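# Turn odd knobs in each row to match the others

## Task

The knob box has rows (A1 to A4, B1 to B4, and so on), and in every row at least three knobs already share one mark. Any knob in a row that points at another mark must be turned to the mark its row-mates share, while every other knob still shows its current mark when the job ends. A knob only counts as set if it stays at its mark on its own, without the robot holding it.

## Robot and tools

Robot: two six-joint arms, left_arm and right_arm, each ending in a two-finger gripper. Positions come in one shared scene frame in metres: origin on the table top midway between the arms, +x out over the table, +z up, and left_arm sits on the +y side. The arm names do not tell you which side of a camera image an arm appears on. Printed hand positions can be somewhat off, more so when an arm reaches far.

Gripper geometry: fingers point along the gripper's own +z and close along its own x. The reported position is the point between the pads; fingertips extend 17.5 mm past it. A pure rotation turns about that point, which lies 25 mm off the last joint's axis toward the gripper's -y. A flat block protrudes about 9 cm toward -y from that axis and rotates with the gripper, so watch it near the box.

The 18-number row (used by both execute_actions and move): every value is in [-1, 1]. First nine are left_arm: dx, dy, dz, rx, ry, rz, then left_gripper position, force_limit, speed. Last nine are the same for right_arm/right_gripper. Always send all 18, even for one arm. dx..rz are an offset, not a pose: they are measured in that gripper's own axes from its pose in the most recent result showing it (before any such result, or for later calls in the same reply, from where it is when the action begins). 1.0 equals 0.6 m for dx/dy/dz and 180 degrees for rotation; rx, ry, rz form one rotation vector. All zeros therefore pulls an arm back to that reference pose; it is not a hold. To leave an arm still, send the offset back to its wanted pose in the first call of a reply and zeros afterward. Gripper position: +1 fully open (50 mm), about -0.65 pads touch, -1 means grip until stopped. force_limit: -1 about 20 N per pad, 0 about 102 N, +1 about 185 N (actual force may run ~17% higher). speed: -1 is 20 mm/s, 0 is 85, +1 is 150. A 0 in these three slots is a real command, so repeat an idle gripper's previous three values.

execute_actions {actions, pictures}: actions is empty (just report state), one action {rows, steps} with 1 to 15 rows and steps up to 15 (each step 1/30 s; the final row repeats if rows are fewer than steps; each row is an offset from the same reference, not from the previous row), or one wait {steps} up to 300, counted from the last result and including your reply time. pictures toggles images.

move {target, speed}: target is one 18-number row as above; the grippers travel straight toward it, both finishing together, lasting 0.5 to 10 s (cut off at 10 s). speed is m/s, 0.002 to 0.5, default 0.25; rotation is capped at twice that in rad/s. Finger values are sent at the start. Paths ignore obstacles and the other arm; grippers lag, drift and may overshoot speed near full reach. Result adds a move: line with the ending (done, off_target, moving, held, fault) and active limits (paced = pose clipped, held = some steps blocked, after which the arm may jump fast) plus each gripper's distance from target.

wait {seconds}: 0 to 10 s with no new command. zoom_image {camera, region [x0,y0,x1,y1]}: closer look at part of a camera's latest image, region at most 504x504 px; cameras cam_head_left, cam_head_right, cam_high, cam_low, cam_left_wrist, cam_right_wrist, all 504x504. finished_scene {scene}: ends the current scene (1 or 2) and grades it; irreversible. Replying without any tool call ends everything.

Control details: each step the commanded pose is clipped to within 70 mm and 16 degrees of the measured pose; inverse kinematics favours position over orientation. Far targets may need several actions; after an action ends an arm only continues to its last clipped pose. A Hand target line shows where the controller is steering each arm. pose unreachable and HELD mark steps the clearance check altered or blocked. Elbows never fully straighten.

Gripping: command -1 and keep it; object_status 2 means something stopped the closing fingers. 0 moving, 1 blocked while opening, 3 reached position or pads met (maybe nothing held). Any new position value resets status to 0 briefly. New force or speed only apply after a position change of at least 0.01. To loosen, open first. Grips at force_limit -1 on a fixed off-centre object fade quickly and keep reading 2 even if lost. Opening in mm ≈ (250 - position_measured) × 0.202.

Hazards: arms are stiff, so pushing even slightly beyond contact on something firm can trigger a fault. A torque at a joint's load limit (waist/shoulder 302, elbow 142, wrist joints 40 N m) or any external force of 144 N stops that arm for 10 s, yielding to contact. Overheated motors (MOTOR HOT warning) lead to an OVER-TEMPERATURE FAULT brake. Avoid arm-to-arm collisions, fast impacts, dropping anything, or knocking items off the table. Turn knobs gently and release them so they hold their marks unaided.

Each tool is called after "Emit:" by a JSON object that holds its "op" and its "data".

## Session

Emit:
{"op": "execute_actions", "data": {"actions": []}}

Scene clock: 0.00 s of 8400.00 s.
left_arm: end_effector_position=(-0.0157, +0.8291, +0.1531) position_measured=3 object_status=3 end_effector_quat_wxyz=(-0.016, +0.978, -0.206, -0.031) end_effector_velocity=(+0.000, +0.001, +0.001) end_effector_angular_velocity=(+0.001, -0.000, -0.001) | right_arm: end_effector_position=(+0.6091, -0.5005, +0.3256) position_measured=3 object_status=3 end_effector_quat_wxyz=(-0.427, +0.087, +0.800, -0.413) end_effector_velocity=(-0.000, +0.000, -0.001) end_effector_angular_velocity=(+0.001, -0.000, +0.000)
Joint positions: left_arm=[ 1.11  -0.144  2.303  0.079  0.957 -3.057] | right_arm=[ 0.283  0.578  1.507 -0.45   2.257 -1.102]
Joint velocities: left_arm=[-0.001 -0.    -0.001  0.     0.    -0.   ] | right_arm=[ 0.     0.     0.     0.001 -0.001  0.   ]
Joint torques (N m, as the joint torque sensors report them, + toward a larger angle): no reading
Hand target (left_arm): -0.016, +0.829, +0.153; -0.016, +0.978, -0.206, -0.031
Hand target (right_arm): +0.609, -0.500, +0.326; -0.427, +0.087, +0.800, -0.413

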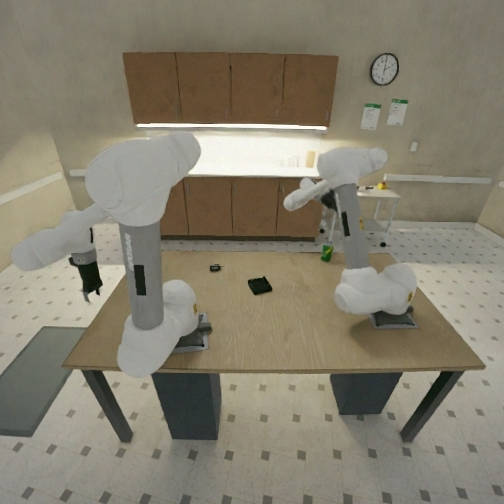

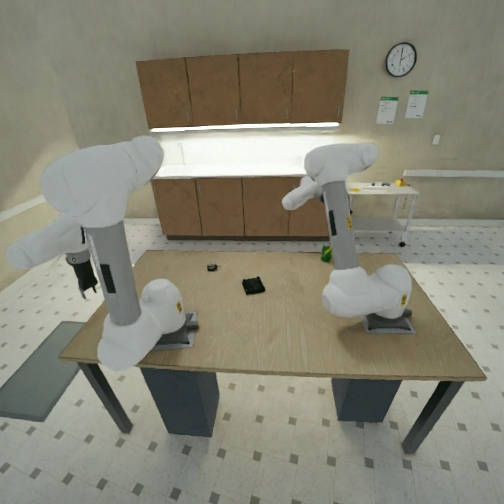

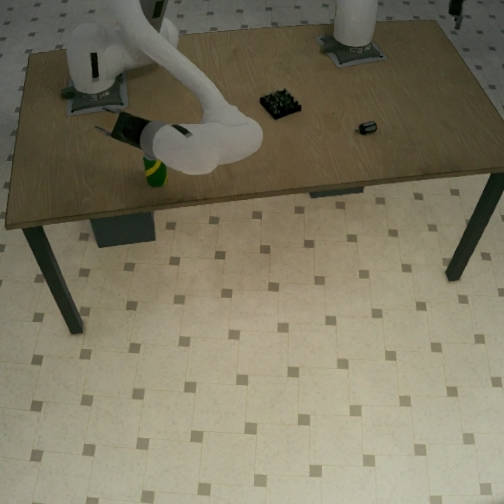

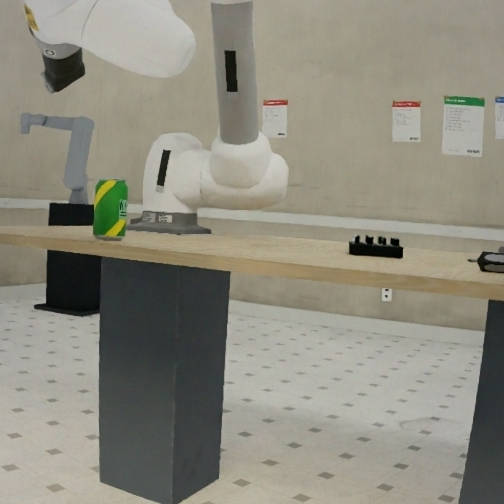

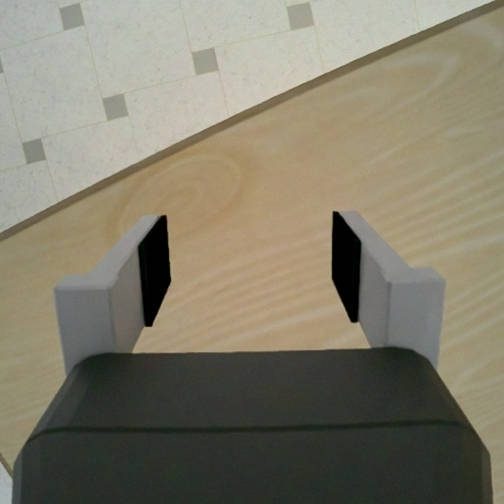

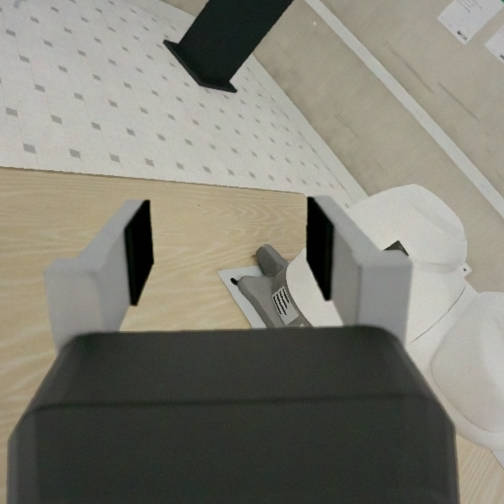

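Emit:
{"op": "zoom_image", "data": {"camera": "cam_high", "region": [245, 75, 315, 130]}}

Emit:
{"op": "zoom_image", "data": {"camera": "cam_head_left", "region": [235, 265, 285, 305]}}

Region (245, 75, 315, 130) of cam_high's 504x504 image, scaled by 7.200, with more detail than that image has; it fills the top 396 rows of this view, and the rest is white.

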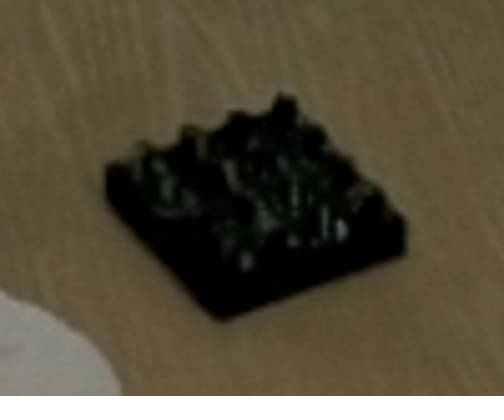

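Region (235, 265, 285, 305) of cam_head_left's 504x504 image, scaled by 10.080, with more detail than that image has; it fills the top 403 rows of this view, and the rest is white.

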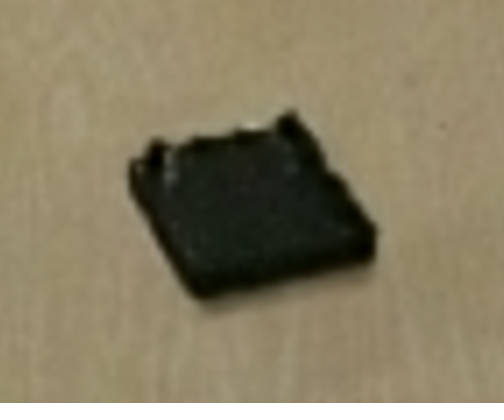

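Emit:
{"op": "move", "data": {"target": [0.698,0.057,-0.25,0,0,0,1,-1,0,0,0,0,0,0,0,1,-1,0]}}

Scene clock: 14.13 s of 8400.00 s.
left_arm: end_effector_position=(+0.3608, +0.6249, +0.2744) position_measured=3 object_status=3 end_effector_quat_wxyz=(-0.017, +0.978, -0.206, -0.032) end_effector_velocity=(+0.001, -0.000, -0.000) end_effector_angular_velocity=(-0.000, +0.001, +0.000) | right_arm: end_effector_position=(+0.6091, -0.5005, +0.3256) position_measured=3 object_status=3 end_effector_quat_wxyz=(-0.427, +0.087, +0.800, -0.413) end_effector_velocity=(+0.000, -0.000, -0.000) end_effector_angular_velocity=(+0.000, +0.000, -0.000)
Joint positions: left_arm=[ 0.106 -0.075  1.999  0.063  1.257 -4.038] | right_arm=[ 0.283  0.578  1.507 -0.45   2.257 -1.102]
Joint velocities: left_arm=[-0.001  0.002 -0.001 -0.     0.    -0.001] | right_arm=[-0.  0. -0.  0. -0. -0.]
Joint torques (N m, as the joint torque sensors report them, + toward a larger angle): left_arm=[  4.18 -32.32 -40.8    4.73   0.63   0.26] | right_arm=[ -2.3  -95.24 -33.7    2.4    3.07  -0.37]
Hand target (left_arm): +0.361, +0.625, +0.274; -0.017, +0.978, -0.206, -0.032
Hand target (right_arm): +0.609, -0.500, +0.326; -0.427, +0.087, +0.800, -0.413
Off the commanded pose (left_arm): 0.002 m, 0 deg.
Off the commanded pose (right_arm): 0.000 m, 0 deg.
After step 90, 8.93 s passed at rest.
move: done

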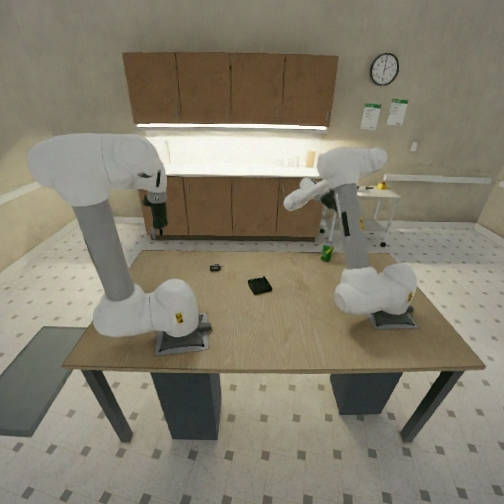

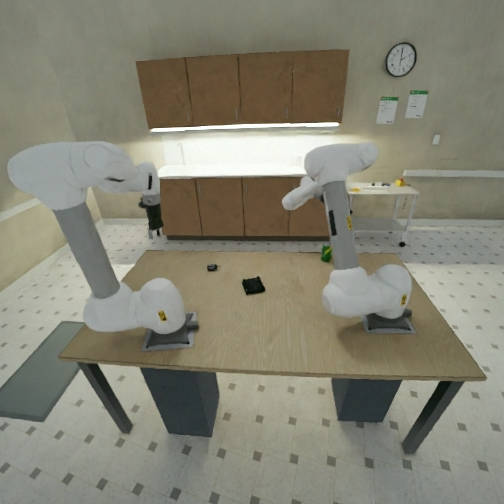

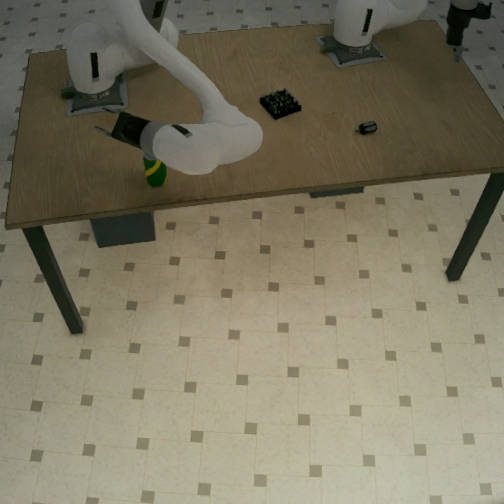

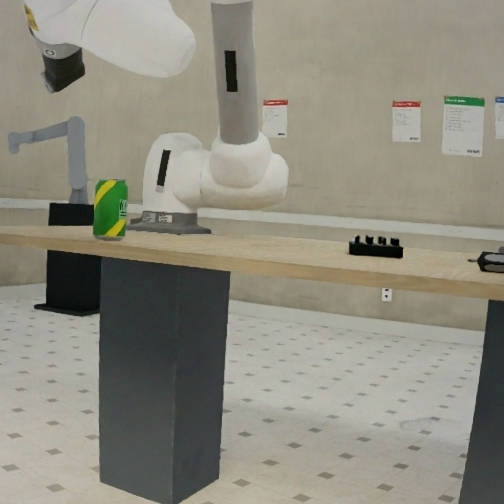

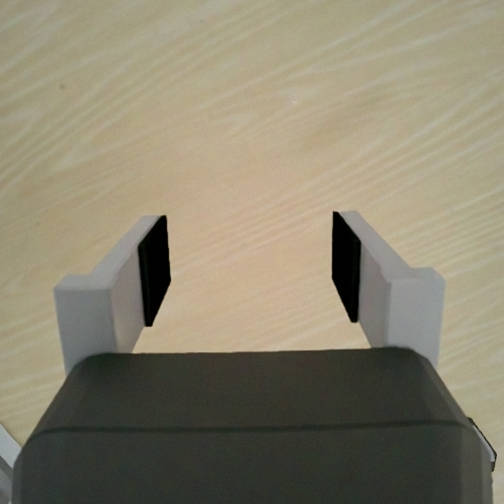

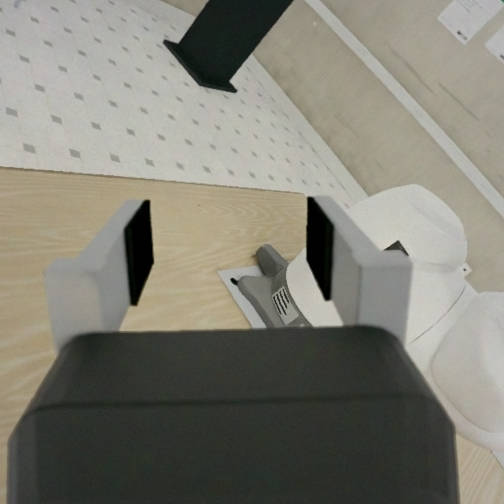

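Emit:
{"op": "move", "data": {"target": [0.258,0.83,-0.035,-0.0064,0.0223,0,1,-1,0,0.093,-0.284,0.334,0,0,0,1,-1,0]}}

Scene clock: 21.70 s of 8400.00 s.
left_arm: end_effector_position=(+0.3043, +0.1071, +0.2744) position_measured=3 object_status=3 end_effector_quat_wxyz=(-0.002, +0.979, -0.206, +0.001) end_effector_velocity=(+0.000, -0.001, +0.000) end_effector_angular_velocity=(+0.000, -0.001, +0.000) | right_arm: end_effector_position=(+0.4594, -0.7001, +0.4258) position_measured=3 object_status=3 end_effector_quat_wxyz=(-0.427, +0.087, +0.800, -0.413) end_effector_velocity=(+0.000, -0.000, -0.000) end_effector_angular_velocity=(+0.000, -0.000, +0.001)
Joint positions: left_arm=[-0.977 -0.032  1.957  0.005  1.216 -5.101] | right_arm=[ 0.051  0.224  1.831 -0.703  2.172 -1.336]
Joint velocities: left_arm=[-0.001  0.    -0.001  0.001 -0.    -0.001] | right_arm=[ 0.     0.    -0.    -0.    -0.001 -0.   ]
Joint torques (N m, as the joint torque sensors report them, + toward a larger angle): left_arm=[  1.53 -36.36 -40.12   4.59   0.37   0.37] | right_arm=[ -1.   -58.2  -34.5    1.01   2.92  -0.03]
Hand target (left_arm): +0.304, +0.107, +0.274; -0.002, +0.979, -0.206, +0.001
Hand target (right_arm): +0.459, -0.700, +0.426; -0.427, +0.087, +0.800, -0.413
Off the commanded pose (left_arm): 0.002 m, 0 deg.
Off the commanded pose (right_arm): 0.000 m, 0 deg.
After step 90, 2.03 s passed at rest.
move: done

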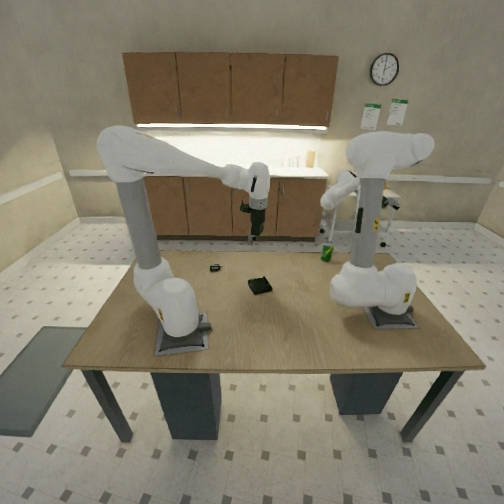

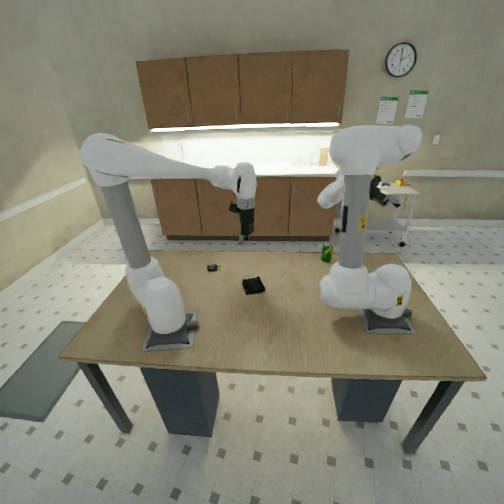

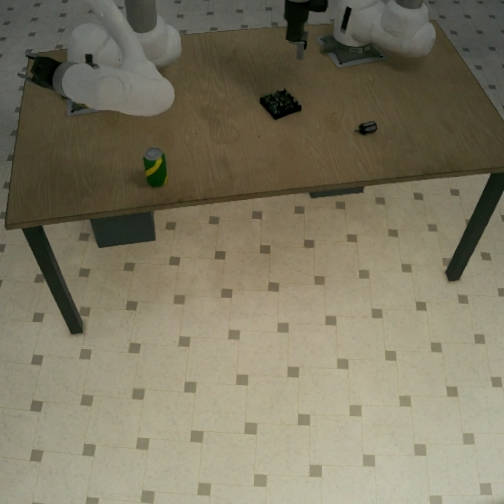

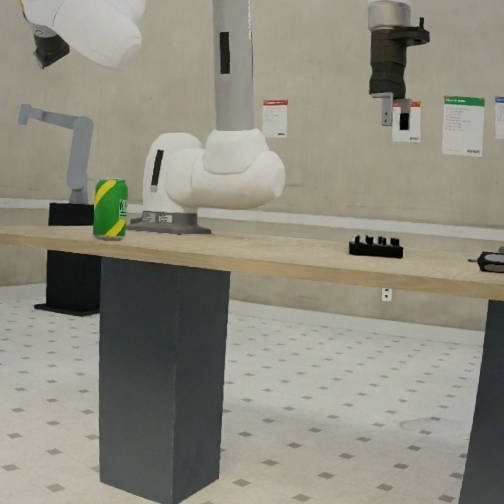

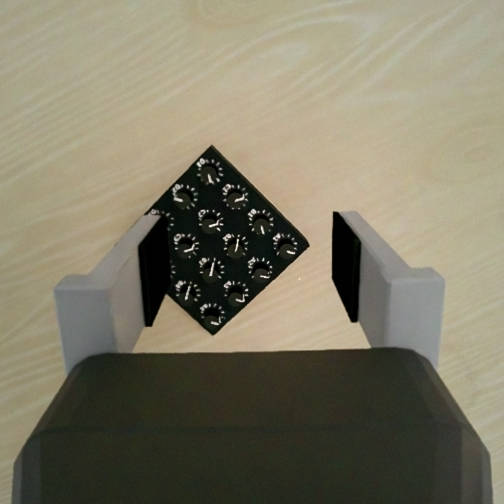

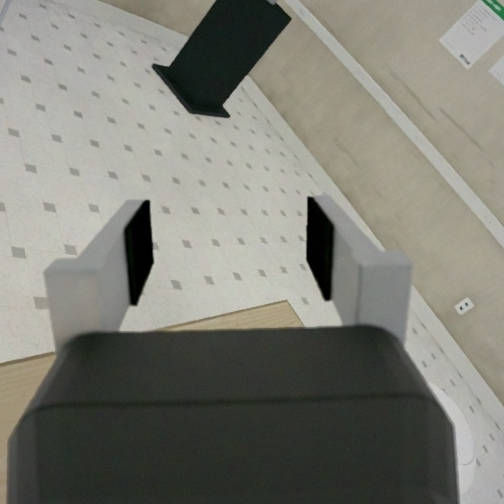

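Emit:
{"op": "zoom_image", "data": {"camera": "cam_left_wrist", "region": [120, 135, 330, 345]}}

Region (120, 135, 330, 345) of cam_left_wrist's 504x504 image, scaled by 2.400, with more detail than that image has.

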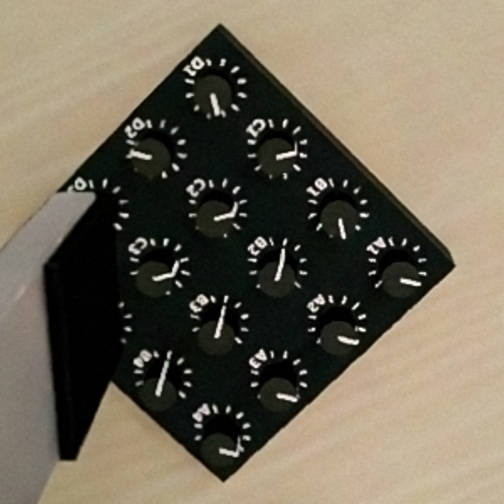

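Emit:
{"op": "move", "data": {"target": [-0.105,0.017,0.1,0,0,0.75,1,-1,0,0,0,0,0,0,0,1,-1,0], "speed": 0.4}}

Emit:
{"op": "zoom_image", "data": {"camera": "cam_left_wrist", "region": [120, 0, 380, 260]}}

Scene clock: 35.40 s of 8400.00 s.
left_arm: end_effector_position=(+0.2426, +0.1231, +0.2141) position_measured=3 object_status=3 end_effector_quat_wxyz=(+0.002, -0.184, +0.983, +0.001) end_effector_velocity=(-0.000, +0.000, -0.001) end_effector_angular_velocity=(+0.000, +0.002, -0.002) | right_arm: end_effector_position=(+0.4594, -0.7001, +0.4258) position_measured=3 object_status=3 end_effector_quat_wxyz=(-0.427, +0.087, +0.800, -0.413) end_effector_velocity=(+0.000, -0.000, -0.000) end_effector_angular_velocity=(+0.000, +0.001, -0.002)
Joint positions: left_arm=[-0.978 -0.134  2.166  0.005  1.109 -2.747] | right_arm=[ 0.051  0.224  1.831 -0.703  2.172 -1.336]
Joint velocities: left_arm=[ 0.001  0.001  0.    -0.001  0.     0.004] | right_arm=[-0.001  0.001 -0.     0.     0.001  0.   ]
Joint torques (N m, as the joint torque sensors report them, + toward a larger angle): left_arm=[  2.69 -25.23 -39.14   4.29   0.1    0.27] | right_arm=[ -2.94 -59.14 -34.02   0.95   2.76  -0.2 ]
Hand target (left_arm): +0.243, +0.123, +0.214; +0.002, -0.184, +0.983, +0.001
Hand target (right_arm): +0.459, -0.700, +0.426; -0.427, +0.087, +0.800, -0.413
Off the commanded pose (left_arm): 0.000 m, 0 deg.
Off the commanded pose (right_arm): 0.000 m, 0 deg.
After step 90, 7.30 s passed at rest.
move: done

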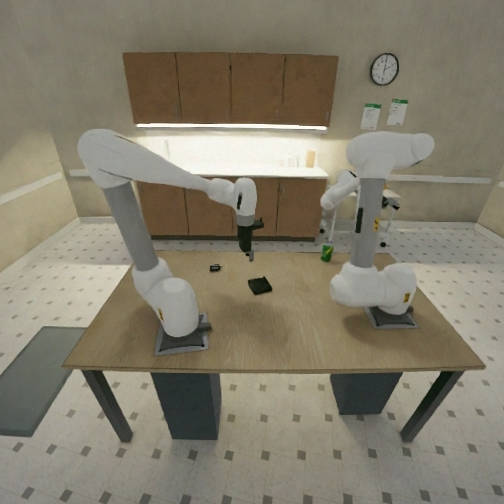

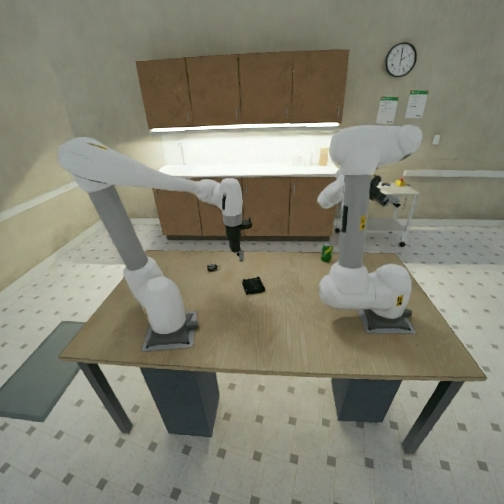

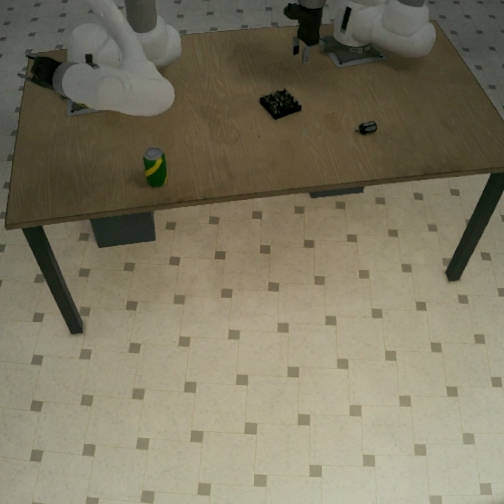

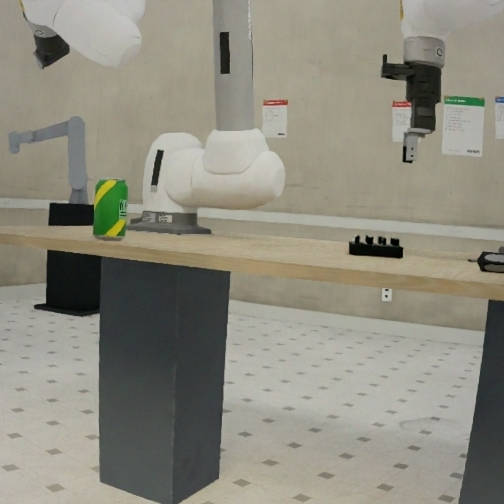

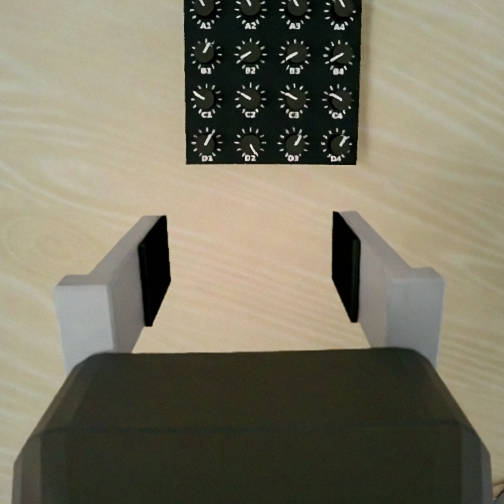

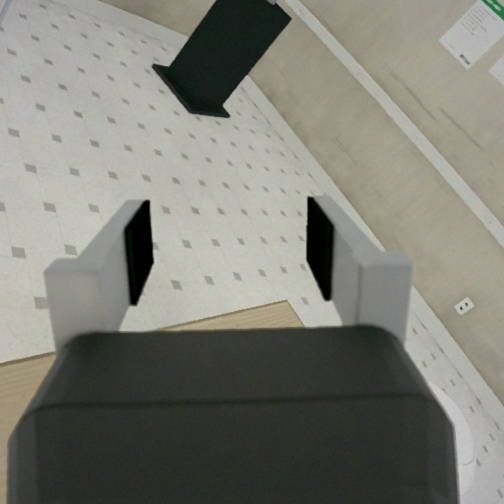

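Region (120, 0, 380, 260) of cam_left_wrist's 504x504 image, scaled by 1.938, with more detail than that image has.

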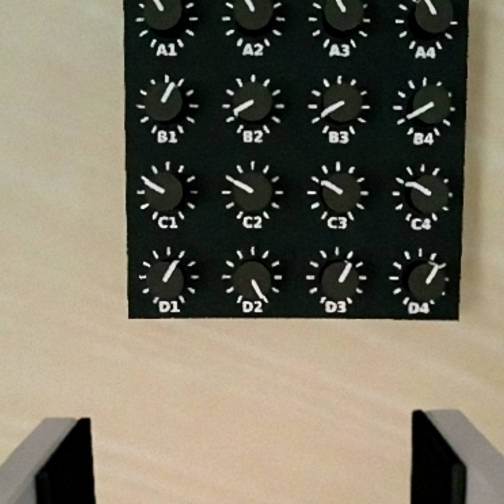

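Emit:
{"op": "move", "data": {"target": [-0.002,-0.03,0.2,0,0,0,0.05,-1,0,0,0,0,0,0,0,1,-1,0]}}

Emit:
{"op": "zoom_image", "data": {"camera": "cam_low", "region": [330, 170, 450, 270]}}

Scene clock: 46.50 s of 8400.00 s.
left_arm: end_effector_position=(+0.2506, +0.1068, +0.0943) position_measured=145 object_status=3 end_effector_quat_wxyz=(+0.002, -0.184, +0.983, +0.001) end_effector_velocity=(-0.000, +0.000, -0.001) end_effector_angular_velocity=(+0.000, +0.001, +0.001) | right_arm: end_effector_position=(+0.4594, -0.7001, +0.4258) position_measured=3 object_status=3 end_effector_quat_wxyz=(-0.427, +0.087, +0.800, -0.413) end_effector_velocity=(+0.000, +0.000, +0.000) end_effector_angular_velocity=(+0.000, -0.002, +0.001)
Joint positions: left_arm=[-0.991  0.03   2.273  0.006  0.838 -2.761] | right_arm=[ 0.051  0.224  1.831 -0.703  2.172 -1.336]
Joint velocities: left_arm=[-0.     0.001  0.001 -0.    -0.001 -0.001] | right_arm=[ 0.001 -0.    -0.    -0.    -0.001 -0.   ]
Joint torques (N m, as the joint torque sensors report them, + toward a larger angle): left_arm=[  2.57 -34.82 -31.37   3.92   0.35   0.1 ] | right_arm=[ -2.75 -59.98 -33.9    1.08   2.83  -0.18]
Hand target (left_arm): +0.251, +0.107, +0.094; +0.002, -0.184, +0.983, +0.001
Hand target (right_arm): +0.459, -0.700, +0.426; -0.427, +0.087, +0.800, -0.413
Off the commanded pose (left_arm): 0.000 m, 0 deg.
Off the commanded pose (right_arm): 0.000 m, 0 deg.
After step 90, 7.17 s passed at rest.
move: done

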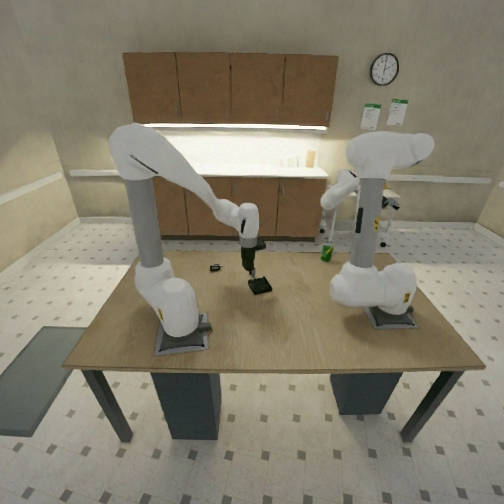

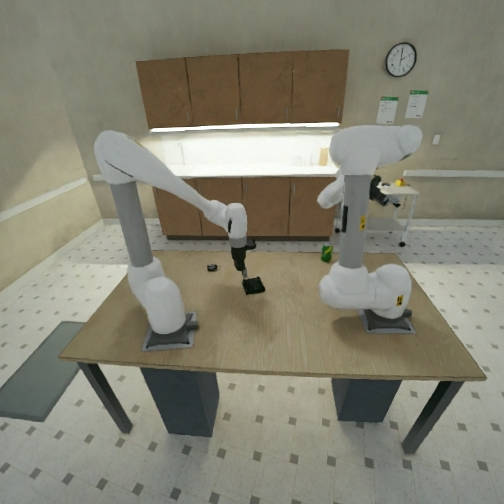

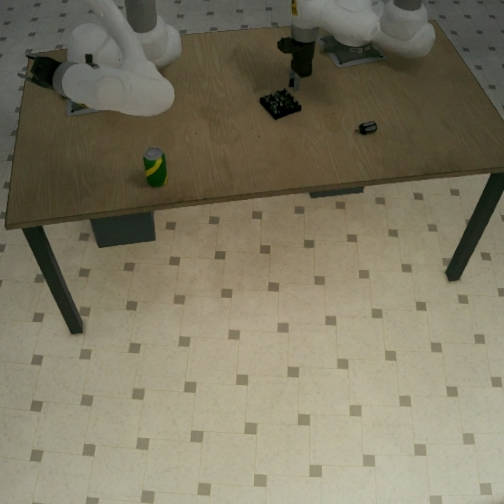

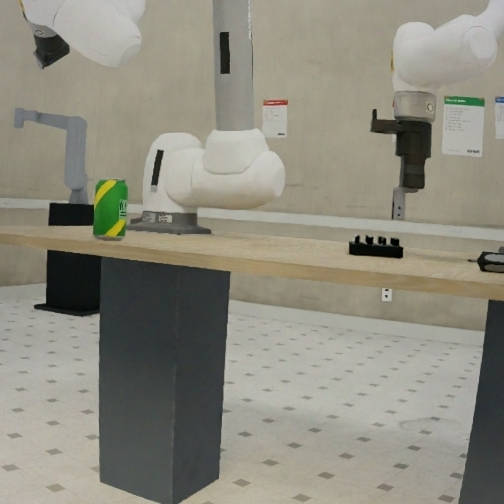

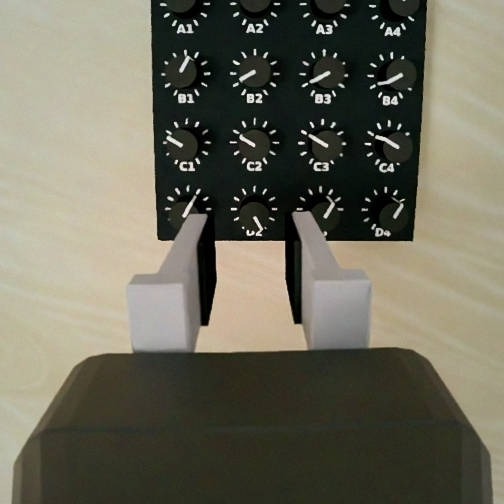

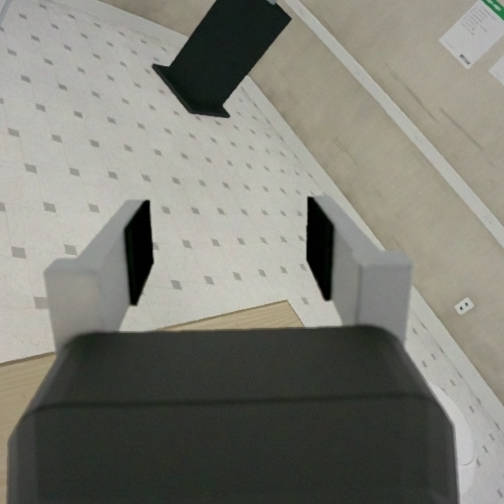

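Region (330, 170, 450, 270) of cam_low's 504x504 image, scaled by 4.200, with more detail than that image has.

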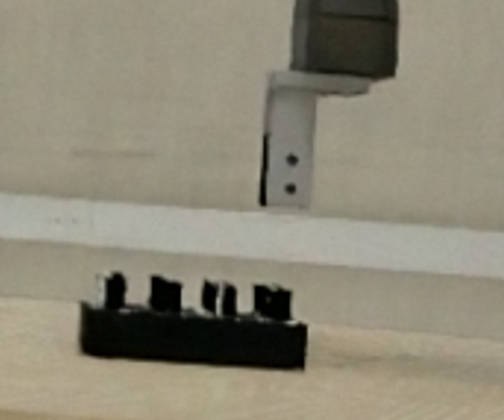

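Emit:
{"op": "move", "data": {"target": [0.001,-0.007,0.052,0,0,0,-0.05,-1,0,0,0,0,0,0,0,1,-1,0], "speed": 0.1}}

Emit:
{"op": "zoom_image", "data": {"camera": "cam_low", "region": [340, 200, 424, 270]}}

Emit:
{"op": "zoom_image", "data": {"camera": "cam_left_wrist", "region": [150, 130, 350, 330]}}

Scene clock: 51.80 s of 8400.00 s.
left_arm: end_effector_position=(+0.2516, +0.1027, +0.0632) position_measured=160 object_status=3 end_effector_quat_wxyz=(+0.002, -0.184, +0.983, +0.001) end_effector_velocity=(-0.000, -0.001, -0.000) end_effector_angular_velocity=(-0.000, +0.000, -0.000) | right_arm: end_effector_position=(+0.4594, -0.7001, +0.4258) position_measured=3 object_status=3 end_effector_quat_wxyz=(-0.427, +0.087, +0.800, -0.413) end_effector_velocity=(+0.000, +0.000, -0.001) end_effector_angular_velocity=(+0.000, +0.001, +0.001)
Joint positions: left_arm=[-0.995  0.082  2.294  0.006  0.765 -2.766] | right_arm=[ 0.051  0.224  1.831 -0.703  2.172 -1.336]
Joint velocities: left_arm=[-0.001  0.001 -0.    -0.    -0.    -0.   ] | right_arm=[ 0.     0.002  0.     0.    -0.001  0.   ]
Joint torques (N m, as the joint torque sensors report them, + toward a larger angle): left_arm=[  4.06 -36.57 -29.43   3.73   0.4    0.27] | right_arm=[ -0.3  -58.6  -33.37   1.19   2.55  -0.39]
Hand target (left_arm): +0.252, +0.103, +0.063; +0.002, -0.184, +0.983, +0.001
Hand target (right_arm): +0.459, -0.700, +0.426; -0.427, +0.087, +0.800, -0.413
Off the commanded pose (left_arm): 0.000 m, 0 deg.
Off the commanded pose (right_arm): 0.000 m, 0 deg.
After step 90, 1.53 s passed at rest.
move: done

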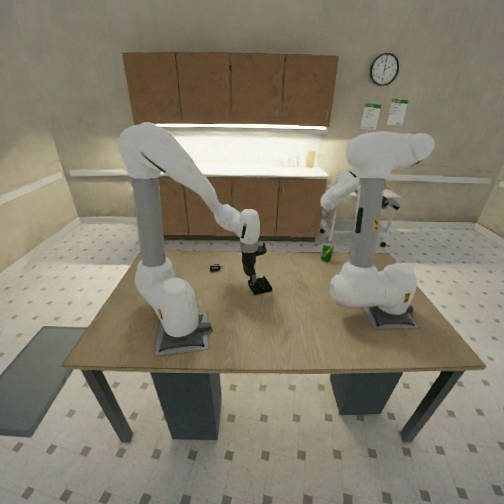

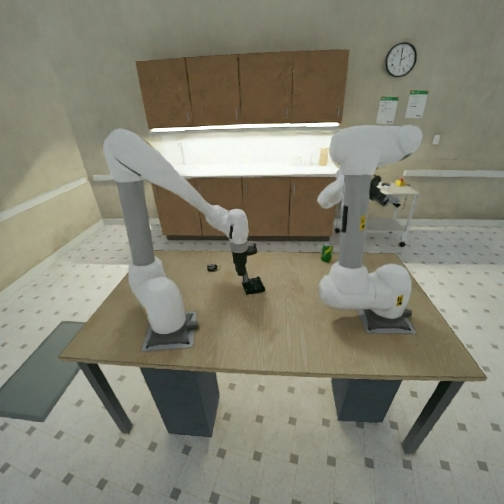

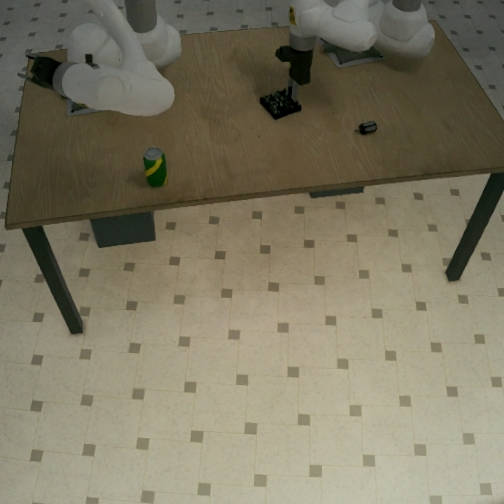

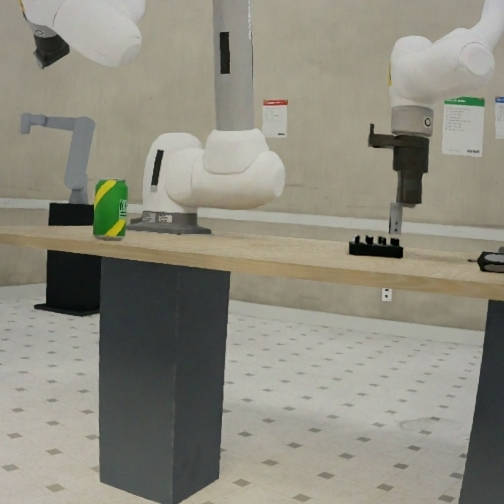

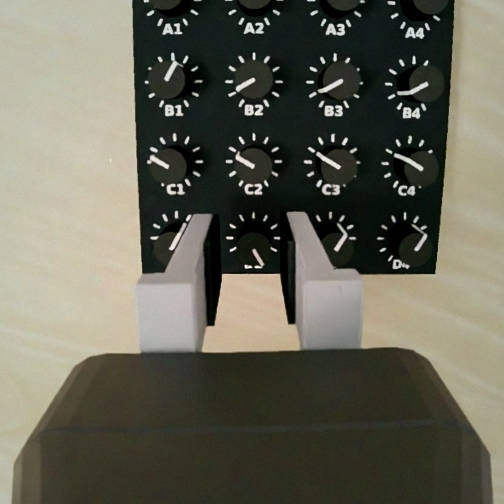

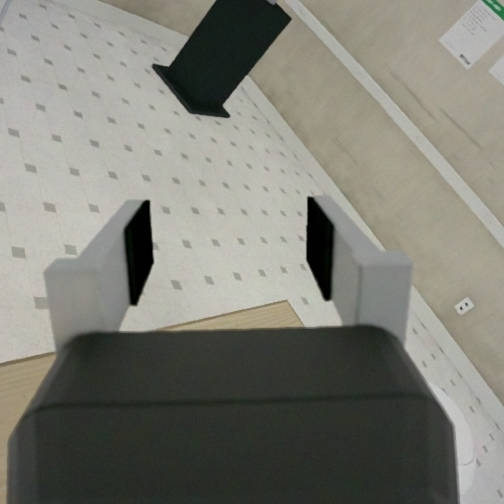

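Region (340, 200, 424, 270) of cam_low's 504x504 image, scaled by 6.000, with more detail than that image has.

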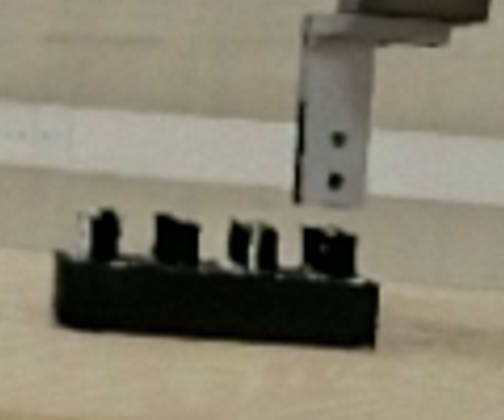

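Region (150, 130, 350, 330) of cam_left_wrist's 504x504 image, scaled by 2.520, with more detail than that image has.

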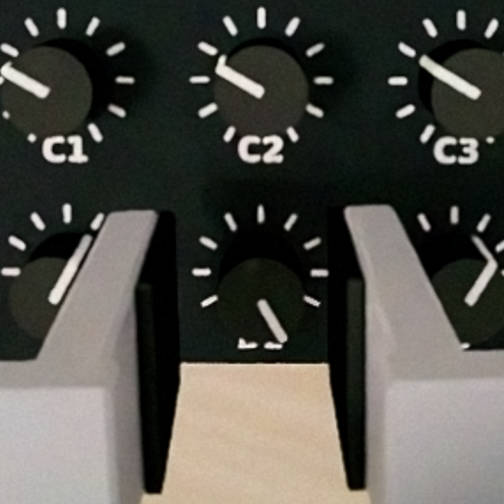

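Emit:
{"op": "move", "data": {"target": [0.0014,0.0035,0.027,0,0,0,-0.05,-1,0,0,0,0,0,0,0,1,-1,0], "speed": 0.04}}

Emit:
{"op": "move", "data": {"target": [0,0,0,0,0,0,-1,-0.9,-0.5,0,0,0,0,0,0,1,-1,0]}}

Emit:
{"op": "zoom_image", "data": {"camera": "cam_left_wrist", "region": [150, 130, 350, 330]}}

Scene clock: 56.23 s of 8400.00 s.
left_arm: end_effector_position=(+0.2501, +0.1043, +0.0471) position_measured=160 object_status=3 end_effector_quat_wxyz=(+0.002, -0.184, +0.983, +0.001) end_effector_velocity=(+0.000, +0.000, -0.000) end_effector_angular_velocity=(-0.001, -0.001, +0.000) | right_arm: end_effector_position=(+0.4594, -0.7001, +0.4258) position_measured=3 object_status=3 end_effector_quat_wxyz=(-0.427, +0.087, +0.800, -0.413) end_effector_velocity=(-0.000, -0.000, +0.000) end_effector_angular_velocity=(-0.000, -0.001, -0.000)
Joint positions: left_arm=[-0.995  0.104  2.311  0.006  0.725 -2.766] | right_arm=[ 0.051  0.224  1.831 -0.703  2.172 -1.336]
Joint velocities: left_arm=[ 0.     0.     0.001  0.    -0.002 -0.   ] | right_arm=[-0.001 -0.001  0.    -0.    -0.    -0.   ]
Joint torques (N m, as the joint torque sensors report them, + toward a larger angle): left_arm=[  3.32 -40.52 -28.42   3.35   0.24   0.42] | right_arm=[ -1.96 -61.74 -33.68   0.82   2.86  -0.12]
Hand target (left_arm): +0.250, +0.104, +0.047; +0.002, -0.184, +0.983, +0.001
Hand target (right_arm): +0.459, -0.700, +0.426; -0.427, +0.087, +0.800, -0.413
Off the commanded pose (left_arm): 0.000 m, 0 deg.
Off the commanded pose (right_arm): 0.000 m, 0 deg.
After step 90, 0.70 s passed at rest.
move: done

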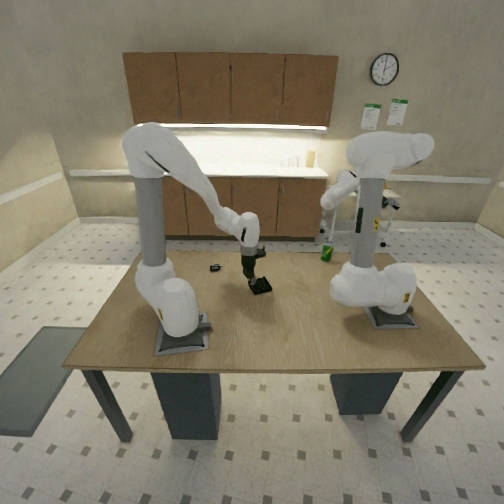

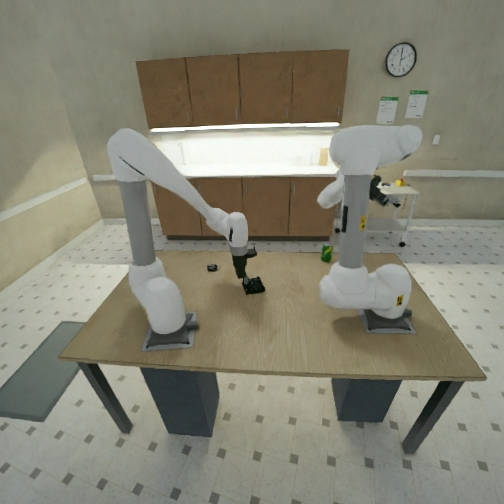

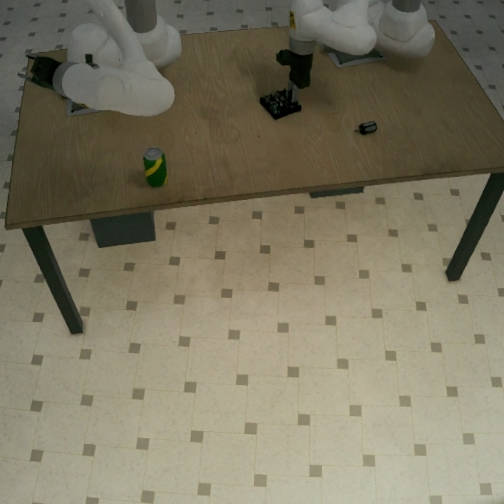

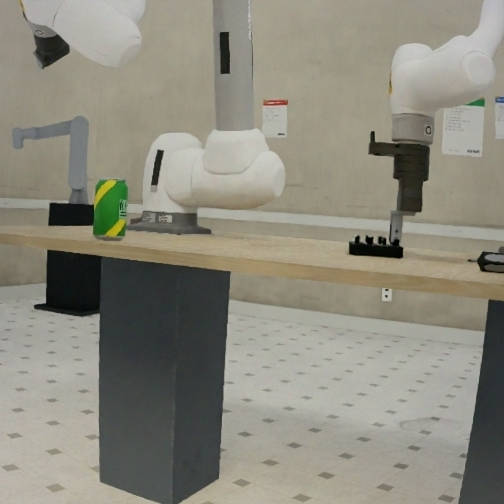

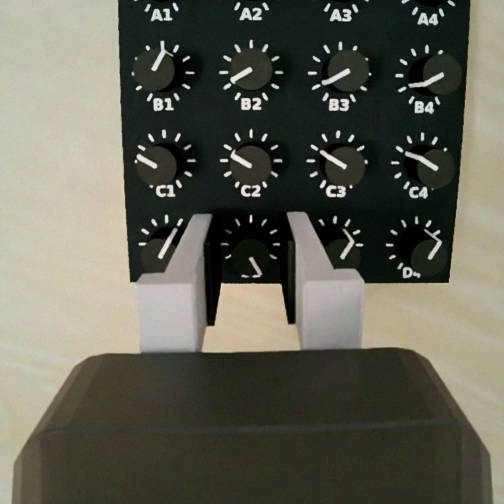

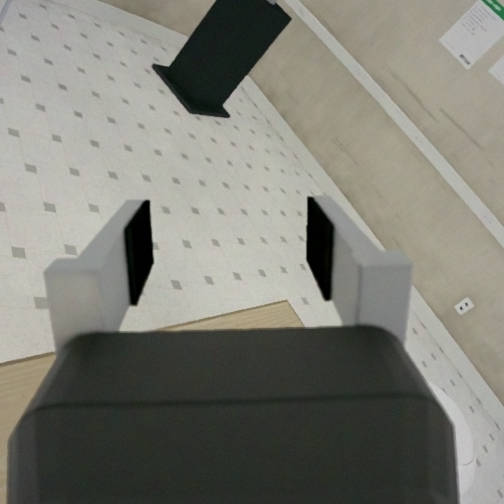

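Scene clock: 56.73 s of 8400.00 s.
left_arm: end_effector_position=(+0.2501, +0.1043, +0.0471) position_measured=199 object_status=2 end_effector_quat_wxyz=(+0.002, -0.184, +0.983, +0.001) end_effector_velocity=(+0.000, -0.001, +0.001) end_effector_angular_velocity=(-0.001, -0.000, +0.001) | right_arm: end_effector_position=(+0.4594, -0.7001, +0.4258) position_measured=3 object_status=3 end_effector_quat_wxyz=(-0.427, +0.087, +0.800, -0.413) end_effector_velocity=(+0.000, -0.000, -0.001) end_effector_angular_velocity=(-0.000, +0.001, -0.001)
Joint positions: left_arm=[-0.995  0.104  2.311  0.006  0.725 -2.766] | right_arm=[ 0.051  0.224  1.831 -0.703  2.172 -1.336]
Joint velocities: left_arm=[-0.    -0.001 -0.001 -0.001  0.    -0.001] | right_arm=[-0.001  0.001  0.     0.    -0.    -0.   ]
Joint torques (N m, as the joint torque sensors report them, + toward a larger angle): left_arm=[  1.55 -39.67 -27.87   3.85   0.2    0.17] | right_arm=[ -3.04 -59.69 -34.44   1.07   2.73  -0.13]
Hand target (left_arm): +0.250, +0.104, +0.047; +0.002, -0.184, +0.983, +0.001
Hand target (right_arm): +0.459, -0.700, +0.426; -0.427, +0.087, +0.800, -0.413
Off the commanded pose (left_arm): 0.000 m, 0 deg.
Off the commanded pose (right_arm): 0.000 m, 0 deg.
move: done

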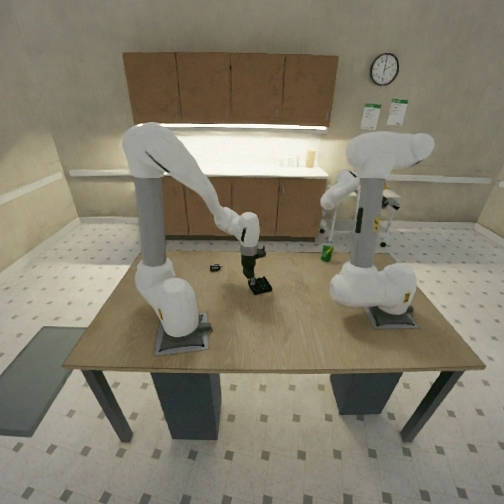

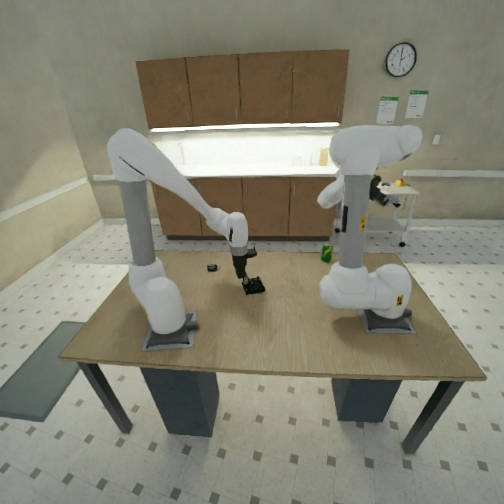

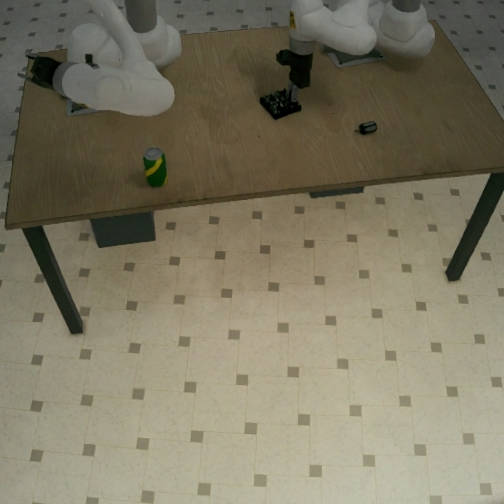

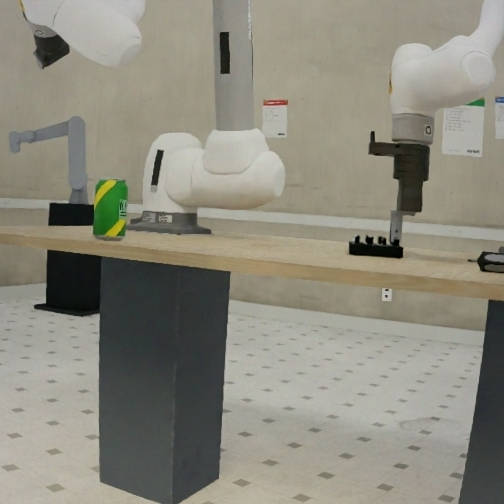

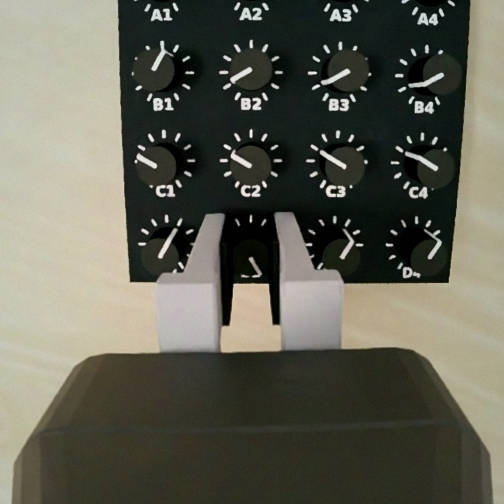

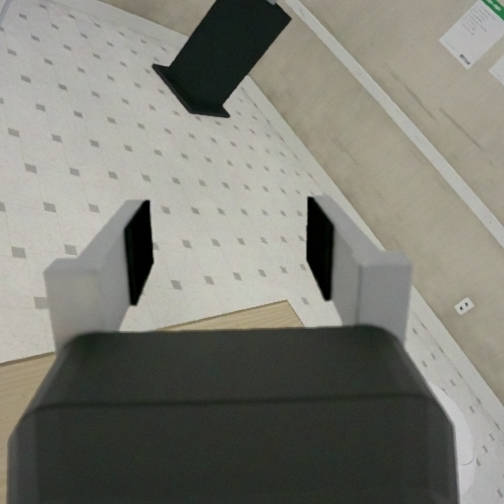

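Region (150, 130, 350, 330) of cam_left_wrist's 504x504 image, scaled by 2.520, with more detail than that image has.

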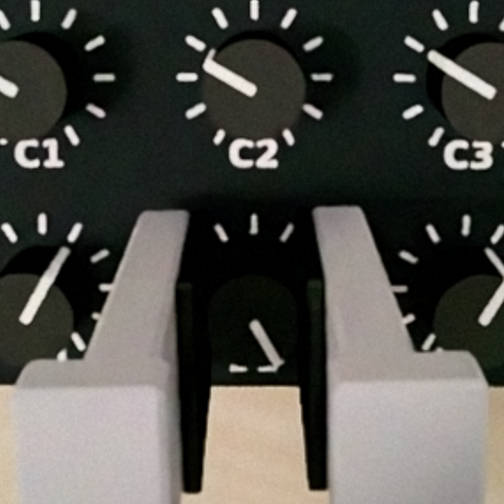

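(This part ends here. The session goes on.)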